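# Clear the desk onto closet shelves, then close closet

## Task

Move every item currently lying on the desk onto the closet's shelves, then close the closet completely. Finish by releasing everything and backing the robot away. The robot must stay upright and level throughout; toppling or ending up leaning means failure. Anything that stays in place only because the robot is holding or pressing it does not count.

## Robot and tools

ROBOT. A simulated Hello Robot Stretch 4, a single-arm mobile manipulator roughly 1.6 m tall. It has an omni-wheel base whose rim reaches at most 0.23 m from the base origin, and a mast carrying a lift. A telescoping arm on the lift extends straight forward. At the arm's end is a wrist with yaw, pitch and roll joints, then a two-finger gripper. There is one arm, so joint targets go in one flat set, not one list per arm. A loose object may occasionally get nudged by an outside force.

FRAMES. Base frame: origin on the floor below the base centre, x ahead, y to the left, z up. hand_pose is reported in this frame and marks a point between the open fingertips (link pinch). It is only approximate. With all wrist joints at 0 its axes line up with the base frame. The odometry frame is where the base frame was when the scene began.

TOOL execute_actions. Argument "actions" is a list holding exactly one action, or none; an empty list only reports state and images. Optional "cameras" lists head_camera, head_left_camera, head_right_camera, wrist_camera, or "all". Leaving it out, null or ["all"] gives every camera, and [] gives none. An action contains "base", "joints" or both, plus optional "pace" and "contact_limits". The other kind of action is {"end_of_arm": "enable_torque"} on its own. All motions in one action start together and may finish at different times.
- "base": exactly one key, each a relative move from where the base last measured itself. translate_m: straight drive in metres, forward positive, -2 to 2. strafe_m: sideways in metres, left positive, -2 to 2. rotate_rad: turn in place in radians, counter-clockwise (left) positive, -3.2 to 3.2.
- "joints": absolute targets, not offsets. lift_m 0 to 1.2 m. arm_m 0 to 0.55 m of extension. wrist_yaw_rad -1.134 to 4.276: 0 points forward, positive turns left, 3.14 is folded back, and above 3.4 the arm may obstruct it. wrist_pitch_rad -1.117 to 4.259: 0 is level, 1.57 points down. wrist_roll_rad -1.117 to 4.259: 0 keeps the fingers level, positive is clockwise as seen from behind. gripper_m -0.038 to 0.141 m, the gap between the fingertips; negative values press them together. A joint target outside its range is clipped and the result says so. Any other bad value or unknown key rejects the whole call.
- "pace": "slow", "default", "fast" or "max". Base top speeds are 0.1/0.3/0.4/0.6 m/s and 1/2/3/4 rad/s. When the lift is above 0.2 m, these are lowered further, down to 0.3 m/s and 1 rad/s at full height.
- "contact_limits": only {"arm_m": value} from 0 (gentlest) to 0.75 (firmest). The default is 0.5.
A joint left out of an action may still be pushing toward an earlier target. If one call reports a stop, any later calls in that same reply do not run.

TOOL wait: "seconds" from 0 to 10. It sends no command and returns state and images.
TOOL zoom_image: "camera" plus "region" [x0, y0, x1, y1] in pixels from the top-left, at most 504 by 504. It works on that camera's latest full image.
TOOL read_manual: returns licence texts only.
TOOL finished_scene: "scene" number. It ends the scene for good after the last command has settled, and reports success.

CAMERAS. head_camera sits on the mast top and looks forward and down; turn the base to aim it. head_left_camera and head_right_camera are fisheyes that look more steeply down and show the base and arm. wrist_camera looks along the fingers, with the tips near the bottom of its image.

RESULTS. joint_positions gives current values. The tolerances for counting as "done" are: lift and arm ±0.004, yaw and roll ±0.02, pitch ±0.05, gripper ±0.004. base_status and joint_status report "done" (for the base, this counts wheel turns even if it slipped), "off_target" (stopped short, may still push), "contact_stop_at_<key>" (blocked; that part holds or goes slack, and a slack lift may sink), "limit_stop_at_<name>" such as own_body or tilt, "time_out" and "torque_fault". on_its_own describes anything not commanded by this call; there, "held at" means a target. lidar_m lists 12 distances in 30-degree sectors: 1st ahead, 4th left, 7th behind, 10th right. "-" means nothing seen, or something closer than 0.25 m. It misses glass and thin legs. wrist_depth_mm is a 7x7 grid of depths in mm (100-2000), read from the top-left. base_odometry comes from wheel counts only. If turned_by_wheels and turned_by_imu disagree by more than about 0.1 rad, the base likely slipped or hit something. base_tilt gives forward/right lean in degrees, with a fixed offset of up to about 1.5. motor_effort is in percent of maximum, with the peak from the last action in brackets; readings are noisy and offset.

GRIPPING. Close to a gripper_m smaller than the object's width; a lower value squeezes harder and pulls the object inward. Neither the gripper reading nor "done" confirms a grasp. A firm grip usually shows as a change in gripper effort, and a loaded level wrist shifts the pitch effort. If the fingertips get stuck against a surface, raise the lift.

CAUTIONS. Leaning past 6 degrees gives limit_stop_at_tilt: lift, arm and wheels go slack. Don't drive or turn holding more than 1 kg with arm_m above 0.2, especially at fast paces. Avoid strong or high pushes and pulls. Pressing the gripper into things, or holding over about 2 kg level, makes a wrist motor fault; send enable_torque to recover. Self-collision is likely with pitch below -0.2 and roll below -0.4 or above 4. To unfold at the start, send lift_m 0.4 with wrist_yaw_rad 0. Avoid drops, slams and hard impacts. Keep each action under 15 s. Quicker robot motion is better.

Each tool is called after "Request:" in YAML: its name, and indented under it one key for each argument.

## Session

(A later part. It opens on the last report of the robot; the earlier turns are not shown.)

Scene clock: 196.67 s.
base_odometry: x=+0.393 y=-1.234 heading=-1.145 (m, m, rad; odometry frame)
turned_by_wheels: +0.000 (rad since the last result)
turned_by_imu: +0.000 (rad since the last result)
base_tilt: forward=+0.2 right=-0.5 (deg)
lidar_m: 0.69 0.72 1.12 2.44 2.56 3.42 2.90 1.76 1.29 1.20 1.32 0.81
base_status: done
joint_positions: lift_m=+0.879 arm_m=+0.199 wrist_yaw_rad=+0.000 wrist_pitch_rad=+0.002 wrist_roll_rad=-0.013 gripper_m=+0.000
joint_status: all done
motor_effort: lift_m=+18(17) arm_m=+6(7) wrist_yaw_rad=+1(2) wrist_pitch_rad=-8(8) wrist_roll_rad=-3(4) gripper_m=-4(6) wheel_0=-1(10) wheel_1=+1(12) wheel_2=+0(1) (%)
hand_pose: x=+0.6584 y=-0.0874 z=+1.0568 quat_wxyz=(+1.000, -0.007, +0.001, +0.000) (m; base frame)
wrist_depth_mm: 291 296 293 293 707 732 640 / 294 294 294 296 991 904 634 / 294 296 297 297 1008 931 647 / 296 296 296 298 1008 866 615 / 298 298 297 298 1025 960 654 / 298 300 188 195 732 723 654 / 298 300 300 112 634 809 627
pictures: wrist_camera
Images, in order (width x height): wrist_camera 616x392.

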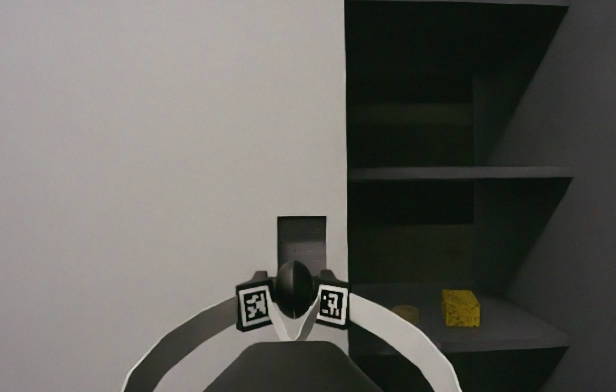

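Request:
execute_actions:
  actions:
    - {"joints":{"arm_m":0.245},"base":{"strafe_m":-0.007}}
  cameras: []

Request:
execute_actions:
  actions:
    - {"joints":{"arm_m":0.28},"pace":"slow","contact_limits":{"arm_m":0.1}}
  cameras: ["wrist_camera"]

Scene clock: 197.87 s.
base_odometry: x=+0.387 y=-1.237 heading=-1.145 (m, m, rad; odometry frame)
turned_by_wheels: +0.000 (rad since the last result)
turned_by_imu: +0.000 (rad since the last result)
base_tilt: forward=+0.1 right=-0.4 (deg)
lidar_m: 0.67 0.74 1.10 2.45 2.56 3.42 2.92 1.78 1.25 1.21 1.32 0.81
base_status: done
joint_positions: lift_m=+0.879 arm_m=+0.244 wrist_yaw_rad=+0.000 wrist_pitch_rad=+0.002 wrist_roll_rad=-0.013 gripper_m=+0.000
joint_status: all done
motor_effort: lift_m=+18(18) arm_m=+6(6) wrist_yaw_rad=+1(1) wrist_pitch_rad=-9(7) wrist_roll_rad=-3(3) gripper_m=-6(5) wheel_0=+1(10) wheel_1=-1(8) wheel_2=+0(1) (%)
hand_pose: x=+0.7033 y=-0.0874 z=+1.0568 quat_wxyz=(+1.000, -0.007, +0.001, +0.000) (m; base frame)
wrist_depth_mm: 248 248 250 249 707 715 615 / 249 250 250 251 960 891 634 / 250 251 251 251 960 917 640 / 252 252 251 252 960 878 609 / 250 251 252 264 976 931 647 / 253 253 187 194 723 723 640 / 255 254 255 112 580 609 603
pictures: none
No camera images: the call's "cameras" was empty. Leave "cameras" out to get every camera's image.

Scene clock: 199.03 s.
base_odometry: x=+0.387 y=-1.237 heading=-1.145 (m, m, rad; odometry frame)
turned_by_wheels: +0.000 (rad since the last result)
turned_by_imu: +0.000 (rad since the last result)
base_tilt: forward=+0.1 right=-0.5 (deg)
lidar_m: 0.69 0.75 1.13 2.44 2.57 3.41 2.93 1.77 1.28 1.22 1.32 0.81
base_status: not commanded
joint_positions: lift_m=+0.879 arm_m=+0.270 wrist_yaw_rad=-0.007 wrist_pitch_rad=+0.002 wrist_roll_rad=-0.013 gripper_m=+0.000
joint_status: arm_m contact_stop (moved +0.026 of +0.036)
on_its_own: arm_m is slack since a contact_stop (your +0.280 is given up); wrist_yaw_rad is at rest, and its effort (+20) is outside its rest range (-13 to +13)
motor_effort: lift_m=+18(18) arm_m=+0(12) wrist_yaw_rad=+20(25) wrist_pitch_rad=-4(7) wrist_roll_rad=-3(3) gripper_m=-2(4) wheel_0=+1(1) wheel_1=+0(1) wheel_2=-6(6) (%)
contact_limits: arm_m 0.1
hand_pose: x=+0.7290 y=-0.0893 z=+1.0569 quat_wxyz=(+1.000, -0.007, +0.001, -0.003) (m; base frame)
wrist_depth_mm: 224 225 226 227 715 723 627 / 225 226 226 228 946 904 627 / 227 226 228 228 946 917 634 / 227 228 229 229 946 854 603 / 228 229 230 238 946 904 640 / 229 230 187 202 788 750 634 / 230 230 232 112 544 569 569
pictures: wrist_camera
Images, in order (width x height): wrist_camera 616x392.

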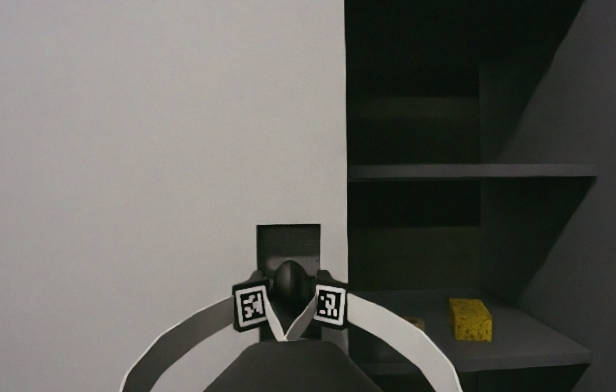

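Request:
execute_actions:
  actions:
    - {"joints":{"arm_m":0.268},"base":{"strafe_m":-0.2},"pace":"slow"}
  cameras: ["wrist_camera"]

Scene clock: 202.37 s.
base_odometry: x=+0.205 y=-1.319 heading=-1.144 (m, m, rad; odometry frame)
turned_by_wheels: +0.001 (rad since the last result)
turned_by_imu: +0.017 (rad since the last result)
base_tilt: forward=+0.1 right=-0.5 (deg)
lidar_m: 0.70 0.74 1.10 2.65 2.79 3.39 3.35 1.51 1.06 1.02 1.12 0.72
base_status: done
joint_positions: lift_m=+0.879 arm_m=+0.268 wrist_yaw_rad=-0.004 wrist_pitch_rad=+0.002 wrist_roll_rad=-0.013 gripper_m=+0.000
joint_status: all done
motor_effort: lift_m=+18(18) arm_m=+2(2) wrist_yaw_rad=+13(32) wrist_pitch_rad=-7(8) wrist_roll_rad=-3(3) gripper_m=-4(6) wheel_0=+13(23) wheel_1=+1(6) wheel_2=-4(3) (%)
hand_pose: x=+0.7266 y=-0.0886 z=+1.0569 quat_wxyz=(+1.000, -0.007, +0.001, -0.002) (m; base frame)
wrist_depth_mm: 227 227 225 225 707 564 272 / 229 229 227 227 931 569 274 / 229 229 229 228 946 580 268 / 230 230 228 229 946 535 271 / 232 230 230 229 931 591 270 / 232 231 185 189 732 585 278 / 233 232 231 111 539 539 276
pictures: wrist_camera
Images, in order (width x height): wrist_camera 616x392.

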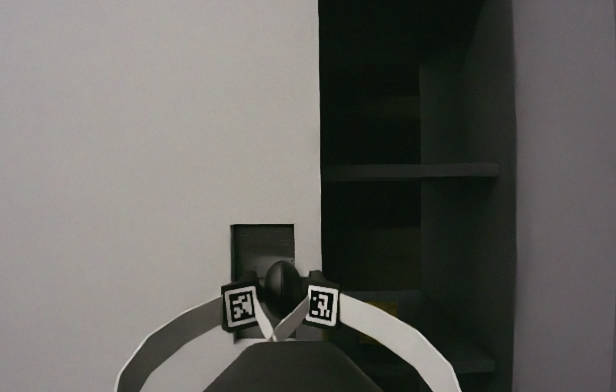

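Request:
execute_actions:
  actions:
    - {"base":{"rotate_rad":-0.017},"pace":"slow"}
  cameras: []

Request:
execute_actions:
  actions:
    - {"base":{"strafe_m":-0.12},"pace":"slow"}
  cameras: ["wrist_camera","head_camera"]

Scene clock: 203.43 s.
base_odometry: x=+0.205 y=-1.319 heading=-1.160 (m, m, rad; odometry frame)
turned_by_wheels: -0.016 (rad since the last result)
turned_by_imu: -0.015 (rad since the last result)
base_tilt: forward=+0.1 right=-0.5 (deg)
lidar_m: 0.68 0.74 1.13 2.66 2.80 3.39 3.34 1.53 1.10 1.02 1.11 0.72
base_status: done
joint_positions: lift_m=+0.879 arm_m=+0.268 wrist_yaw_rad=-0.002 wrist_pitch_rad=+0.002 wrist_roll_rad=-0.013 gripper_m=+0.000
joint_status: not commanded
motor_effort: lift_m=+18(18) arm_m=+2(2) wrist_yaw_rad=+7(16) wrist_pitch_rad=-7(4) wrist_roll_rad=-3(3) gripper_m=-4(7) wheel_0=+14(16) wheel_1=+7(10) wheel_2=-2(6) (%)
hand_pose: x=+0.7268 y=-0.0880 z=+1.0569 quat_wxyz=(+1.000, -0.007, +0.001, -0.001) (m; base frame)
wrist_depth_mm: 225 226 225 226 707 535 255 / 227 228 227 227 946 544 257 / 227 228 228 228 931 549 260 / 228 229 229 229 960 539 255 / 229 230 230 241 946 549 260 / 229 229 188 190 778 549 260 / 231 230 231 112 549 525 259
pictures: none
No camera images: the call's "cameras" was empty. Leave "cameras" out to get every camera's image.

Scene clock: 205.77 s.
base_odometry: x=+0.095 y=-1.367 heading=-1.159 (m, m, rad; odometry frame)
turned_by_wheels: +0.001 (rad since the last result)
turned_by_imu: +0.017 (rad since the last result)
base_tilt: forward=+0.1 right=-0.5 (deg)
lidar_m: 0.67 0.75 1.14 2.77 2.87 2.98 3.34 1.33 0.96 0.92 0.99 0.69
base_status: done
joint_positions: lift_m=+0.879 arm_m=+0.268 wrist_yaw_rad=+0.000 wrist_pitch_rad=+0.002 wrist_roll_rad=-0.013 gripper_m=+0.000
joint_status: not commanded
motor_effort: lift_m=+18(18) arm_m=+2(2) wrist_yaw_rad=+2(21) wrist_pitch_rad=-6(5) wrist_roll_rad=-2(3) gripper_m=-4(5) wheel_0=+16(25) wheel_1=+1(4) wheel_2=-5(5) (%)
hand_pose: x=+0.7269 y=-0.0875 z=+1.0569 quat_wxyz=(+1.000, -0.007, +0.001, +0.000) (m; base frame)
wrist_depth_mm: 228 229 226 226 317 192 191 / 229 228 227 227 732 193 193 / 230 229 228 228 741 194 193 / 231 229 229 229 535 195 193 / 231 232 229 240 768 195 195 / 233 232 185 189 253 196 195 / 233 233 231 112 287 197 196
pictures: head_camera, wrist_camera
Images, in order (width x height): head_camera 420x560, wrist_camera 616x392.

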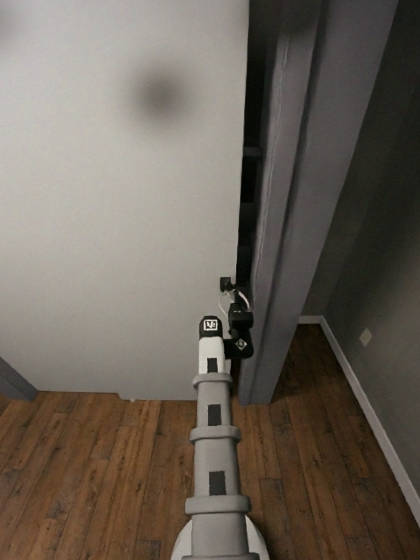

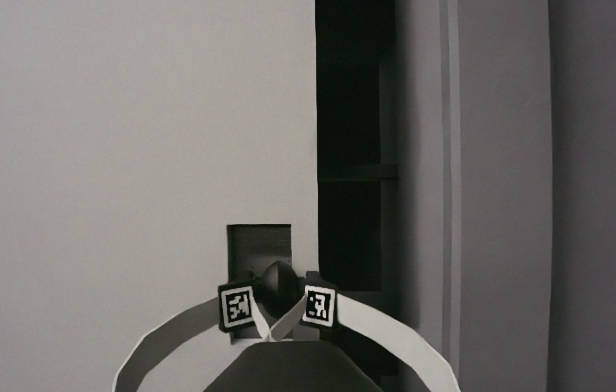

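Request:
execute_actions:
  actions:
    - {"base":{"strafe_m":-0.075},"pace":"slow"}
  cameras: ["wrist_camera"]

Scene clock: 207.97 s.
base_odometry: x=+0.026 y=-1.396 heading=-1.158 (m, m, rad; odometry frame)
turned_by_wheels: +0.001 (rad since the last result)
turned_by_imu: +0.028 (rad since the last result)
base_tilt: forward=+0.1 right=-0.4 (deg)
lidar_m: 0.69 0.76 1.13 2.82 3.02 2.97 2.85 1.20 0.87 0.83 0.95 0.72
base_status: done
joint_positions: lift_m=+0.879 arm_m=+0.268 wrist_yaw_rad=-0.002 wrist_pitch_rad=+0.002 wrist_roll_rad=-0.013 gripper_m=+0.000
joint_status: not commanded
motor_effort: lift_m=+18(18) arm_m=+2(2) wrist_yaw_rad=+6(14) wrist_pitch_rad=-7(6) wrist_roll_rad=-3(2) gripper_m=-4(5) wheel_0=+16(21) wheel_1=+1(4) wheel_2=-4(4) (%)
hand_pose: x=+0.7268 y=-0.0880 z=+1.0569 quat_wxyz=(+1.000, -0.007, +0.001, -0.001) (m; base frame)
wrist_depth_mm: 233 230 228 227 191 202 201 / 233 231 229 228 193 203 203 / 235 232 229 229 193 205 204 / 236 233 230 229 194 206 204 / 236 234 232 241 195 206 205 / 237 235 185 189 195 207 206 / 236 235 235 111 196 208 206
pictures: wrist_camera
Images, in order (width x height): wrist_camera 616x392.

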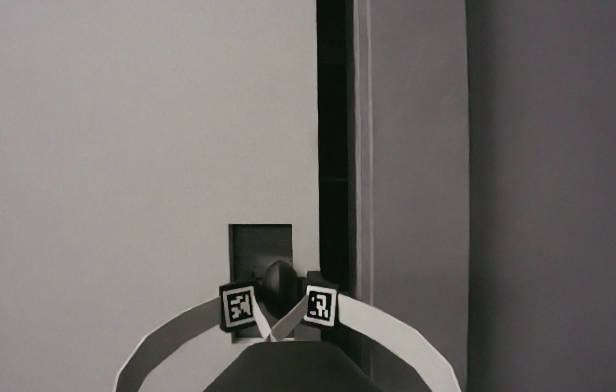

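Request:
execute_actions:
  actions:
    - {"base":{"rotate_rad":-0.04},"joints":{"arm_m":0.27},"pace":"slow"}
  cameras: ["wrist_camera"]

Scene clock: 209.10 s.
base_odometry: x=+0.027 y=-1.396 heading=-1.195 (m, m, rad; odometry frame)
turned_by_wheels: -0.038 (rad since the last result)
turned_by_imu: -0.038 (rad since the last result)
base_tilt: forward=+0.1 right=-0.5 (deg)
lidar_m: 0.66 0.75 1.12 2.84 2.99 3.38 3.30 1.25 0.89 0.84 0.93 0.69
base_status: done
joint_positions: lift_m=+0.879 arm_m=+0.268 wrist_yaw_rad=+0.006 wrist_pitch_rad=+0.002 wrist_roll_rad=-0.013 gripper_m=+0.000
joint_status: all done
on_its_own: wrist_yaw_rad is at rest, and its effort (-16) is outside its rest range (-13 to +13)
motor_effort: lift_m=+18(17) arm_m=+10(11) wrist_yaw_rad=-16(43) wrist_pitch_rad=-7(4) wrist_roll_rad=-2(4) gripper_m=-5(7) wheel_0=+16(19) wheel_1=+10(12) wheel_2=+4(9) (%)
hand_pose: x=+0.7280 y=-0.0857 z=+1.0568 quat_wxyz=(+1.000, -0.007, +0.001, +0.003) (m; base frame)
wrist_depth_mm: 229 228 227 226 195 207 206 / 229 229 228 227 195 207 207 / 229 229 229 228 195 208 208 / 231 230 229 229 196 209 209 / 232 231 231 229 197 210 210 / 233 232 185 190 198 211 210 / 235 233 233 112 198 211 211
pictures: wrist_camera
Images, in order (width x height): wrist_camera 616x392.

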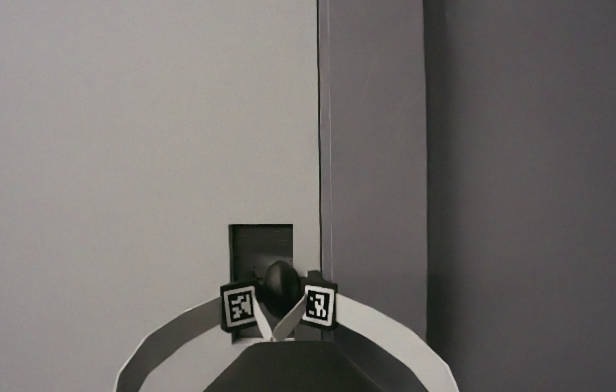

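Request:
zoom_image:
  camera: "wrist_camera"
  region: [270,150,370,330]

Region (270, 150, 370, 330) of wrist_camera's 616x392 image, scaled by 2.800.

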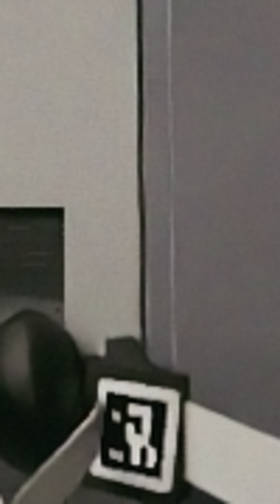

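Request:
execute_actions:
  actions:
    - {"joints":{"arm_m":0.2},"pace":"slow"}
  cameras: ["wrist_camera","head_camera"]

Request:
zoom_image:
  camera: "wrist_camera"
  region: [260,100,400,280]

Scene clock: 211.60 s.
base_odometry: x=+0.026 y=-1.396 heading=-1.197 (m, m, rad; odometry frame)
turned_by_wheels: -0.002 (rad since the last result)
turned_by_imu: -0.002 (rad since the last result)
base_tilt: forward=+0.1 right=-0.5 (deg)
lidar_m: 0.65 0.74 1.12 2.82 2.98 3.40 3.31 1.25 0.86 0.83 0.95 0.69
base_status: not commanded
joint_positions: lift_m=+0.879 arm_m=+0.201 wrist_yaw_rad=+0.000 wrist_pitch_rad=+0.002 wrist_roll_rad=-0.013 gripper_m=+0.000
joint_status: all done
motor_effort: lift_m=+18(18) arm_m=-6(9) wrist_yaw_rad=+1(37) wrist_pitch_rad=-9(7) wrist_roll_rad=-2(3) gripper_m=-5(7) wheel_0=+3(17) wheel_1=+3(10) wheel_2=+2(5) (%)
hand_pose: x=+0.6605 y=-0.0874 z=+1.0568 quat_wxyz=(+1.000, -0.007, +0.001, +0.000) (m; base frame)
wrist_depth_mm: 290 291 289 274 273 274 274 / 291 291 293 276 274 277 276 / 293 294 293 277 276 277 277 / 296 294 293 278 277 277 277 / 296 296 294 265 278 277 278 / 296 297 187 195 267 279 279 / 297 296 298 111 266 281 282
pictures: head_camera, wrist_camera
Images, in order (width x height): head_camera 420x560, wrist_camera 616x392.

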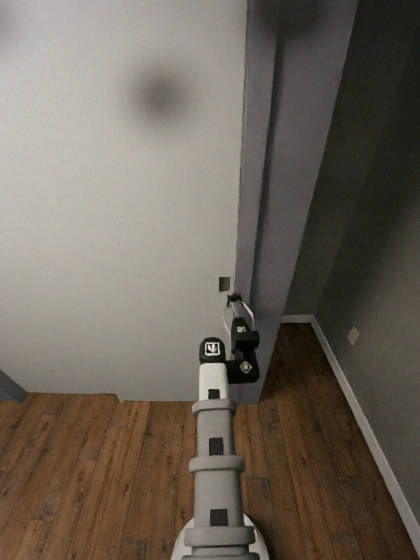

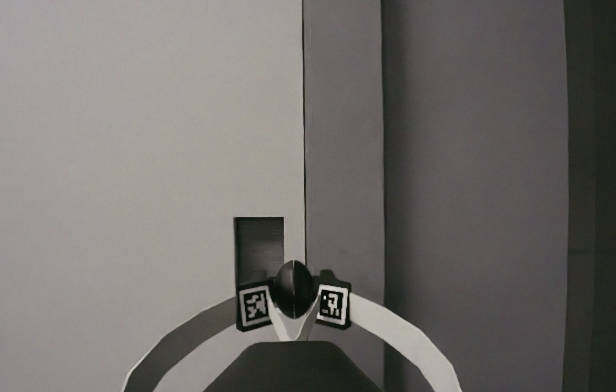

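Region (260, 100, 400, 280) of wrist_camera's 616x392 image, scaled by 2.800.

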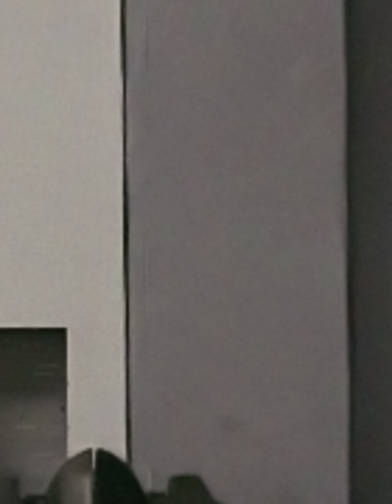

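Request:
execute_actions:
  actions:
    - {"joints":{"arm_m":0.05,"wrist_yaw_rad":-0.45},"base":{"strafe_m":0.2},"pace":"fast"}

Scene clock: 213.60 s.
base_odometry: x=+0.213 y=-1.323 heading=-1.197 (m, m, rad; odometry frame)
turned_by_wheels: +0.000 (rad since the last result)
turned_by_imu: +0.000 (rad since the last result)
base_tilt: forward=+0.1 right=-0.5 (deg)
lidar_m: 0.68 0.76 1.15 2.63 2.76 3.40 3.34 1.52 1.08 1.02 1.12 0.70
base_status: done
joint_positions: lift_m=+0.879 arm_m=+0.051 wrist_yaw_rad=-0.450 wrist_pitch_rad=+0.002 wrist_roll_rad=-0.013 gripper_m=+0.000
joint_status: all done
motor_effort: lift_m=+19(19) arm_m=-6(7) wrist_yaw_rad=+2(5) wrist_pitch_rad=-9(7) wrist_roll_rad=-2(3) gripper_m=-4(4) wheel_0=-1(14) wheel_1=-2(12) wheel_2=+0(3) (%)
hand_pose: x=+0.4436 y=-0.2043 z=+1.0567 quat_wxyz=(+0.975, -0.006, +0.003, -0.223) (m; base frame)
wrist_depth_mm: 402 436 484 512 1336 1118 904 / 404 439 488 517 1366 1138 917 / 402 442 488 512 1366 1138 946 / 404 439 488 512 1336 1160 931 / 402 442 496 512 1366 1138 931 / 404 439 187 195 597 1160 931 / 410 433 480 112 580 1138 931
pictures: head_camera, head_left_camera, head_right_camera, wrist_camera
Images, in order (width x height): head_camera 420x560, head_left_camera 420x672, head_right_camera 420x672, wrist_camera 616x392.

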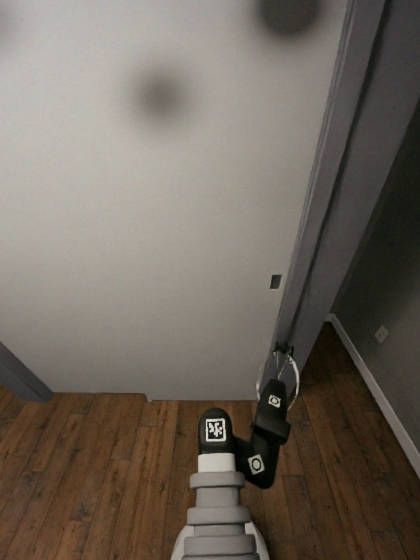

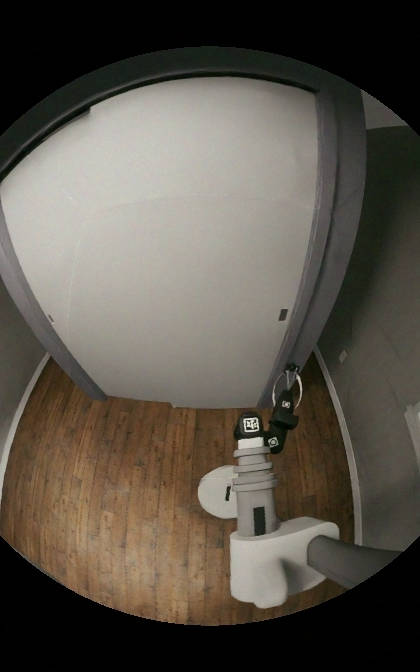

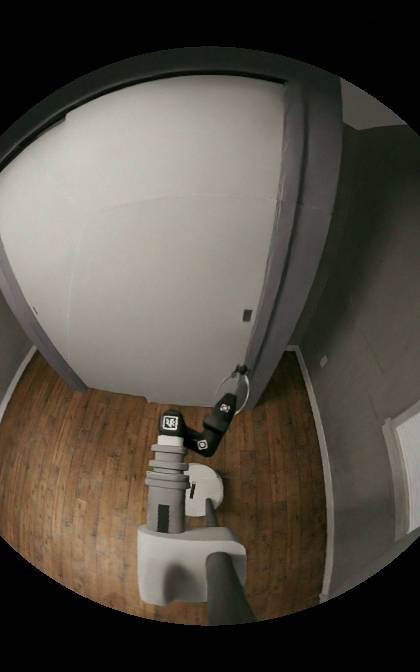

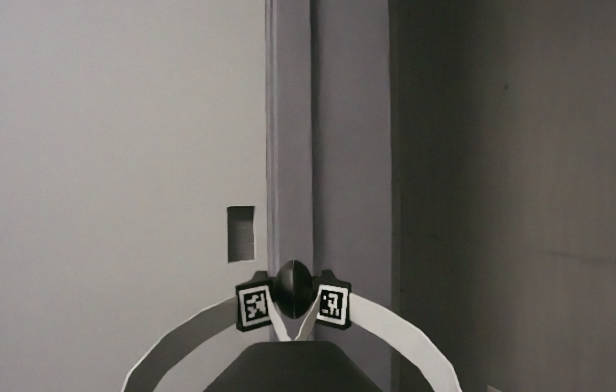

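Request:
zoom_image:
  camera: "wrist_camera"
  region: [220,150,320,280]

Request:
zoom_image:
  camera: "head_left_camera"
  region: [0,150,160,420]

Region (220, 150, 320, 280) of wrist_camera's 616x392 image, scaled by 3.877; it fills the left 388 columns of this view, and the rest is white.

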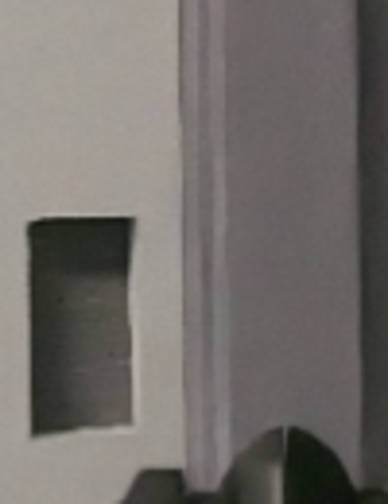

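Region (0, 150, 160, 420) of head_left_camera's 420x672 image, scaled by 1.867, with more detail than that image has; it fills the left 299 columns of this view, and the rest is white.

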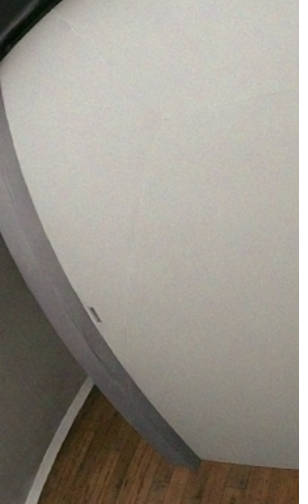

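Request:
execute_actions:
  actions:
    - {"joints":{"arm_m":0.0,"wrist_yaw_rad":0},"base":{"translate_m":-0.35},"pace":"fast"}
  cameras: ["head_camera"]

Request:
finished_scene:
  scene: 1

Scene clock: 216.27 s.
base_odometry: x=+0.085 y=-0.997 heading=-1.198 (m, m, rad; odometry frame)
turned_by_wheels: +0.000 (rad since the last result)
turned_by_imu: +0.002 (rad since the last result)
base_tilt: forward=+0.2 right=-0.4 (deg)
lidar_m: 1.06 1.12 1.61 2.64 2.79 3.08 2.53 1.44 1.10 1.04 1.09 1.06
base_status: done
joint_positions: lift_m=+0.879 arm_m=+0.001 wrist_yaw_rad=+0.000 wrist_pitch_rad=+0.002 wrist_roll_rad=-0.013 gripper_m=+0.000
joint_status: all done
motor_effort: lift_m=+18(19) arm_m=-6(6) wrist_yaw_rad=+1(4) wrist_pitch_rad=-9(8) wrist_roll_rad=-3(3) gripper_m=-4(4) wheel_0=-4(8) wheel_1=-2(9) wheel_2=+2(12) (%)
hand_pose: x=+0.4604 y=-0.0874 z=+1.0567 quat_wxyz=(+1.000, -0.007, +0.001, +0.000) (m; base frame)
wrist_depth_mm: 891 842 831 831 820 1499 1366 / 878 842 842 831 820 1576 1397 / 878 854 842 842 831 1537 1430 / 904 842 842 842 820 1576 1464 / 891 842 842 854 831 1576 1430 / 891 866 187 195 820 1576 1397 / 904 854 842 112 831 1537 1397
pictures: head_camera
Images, in order (width x height): head_camera 420x560.

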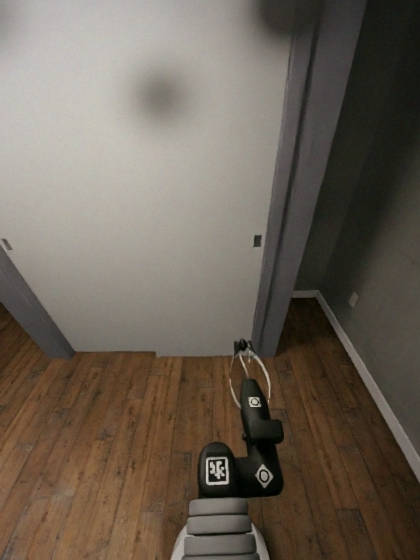

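The scene is finished: the task was done.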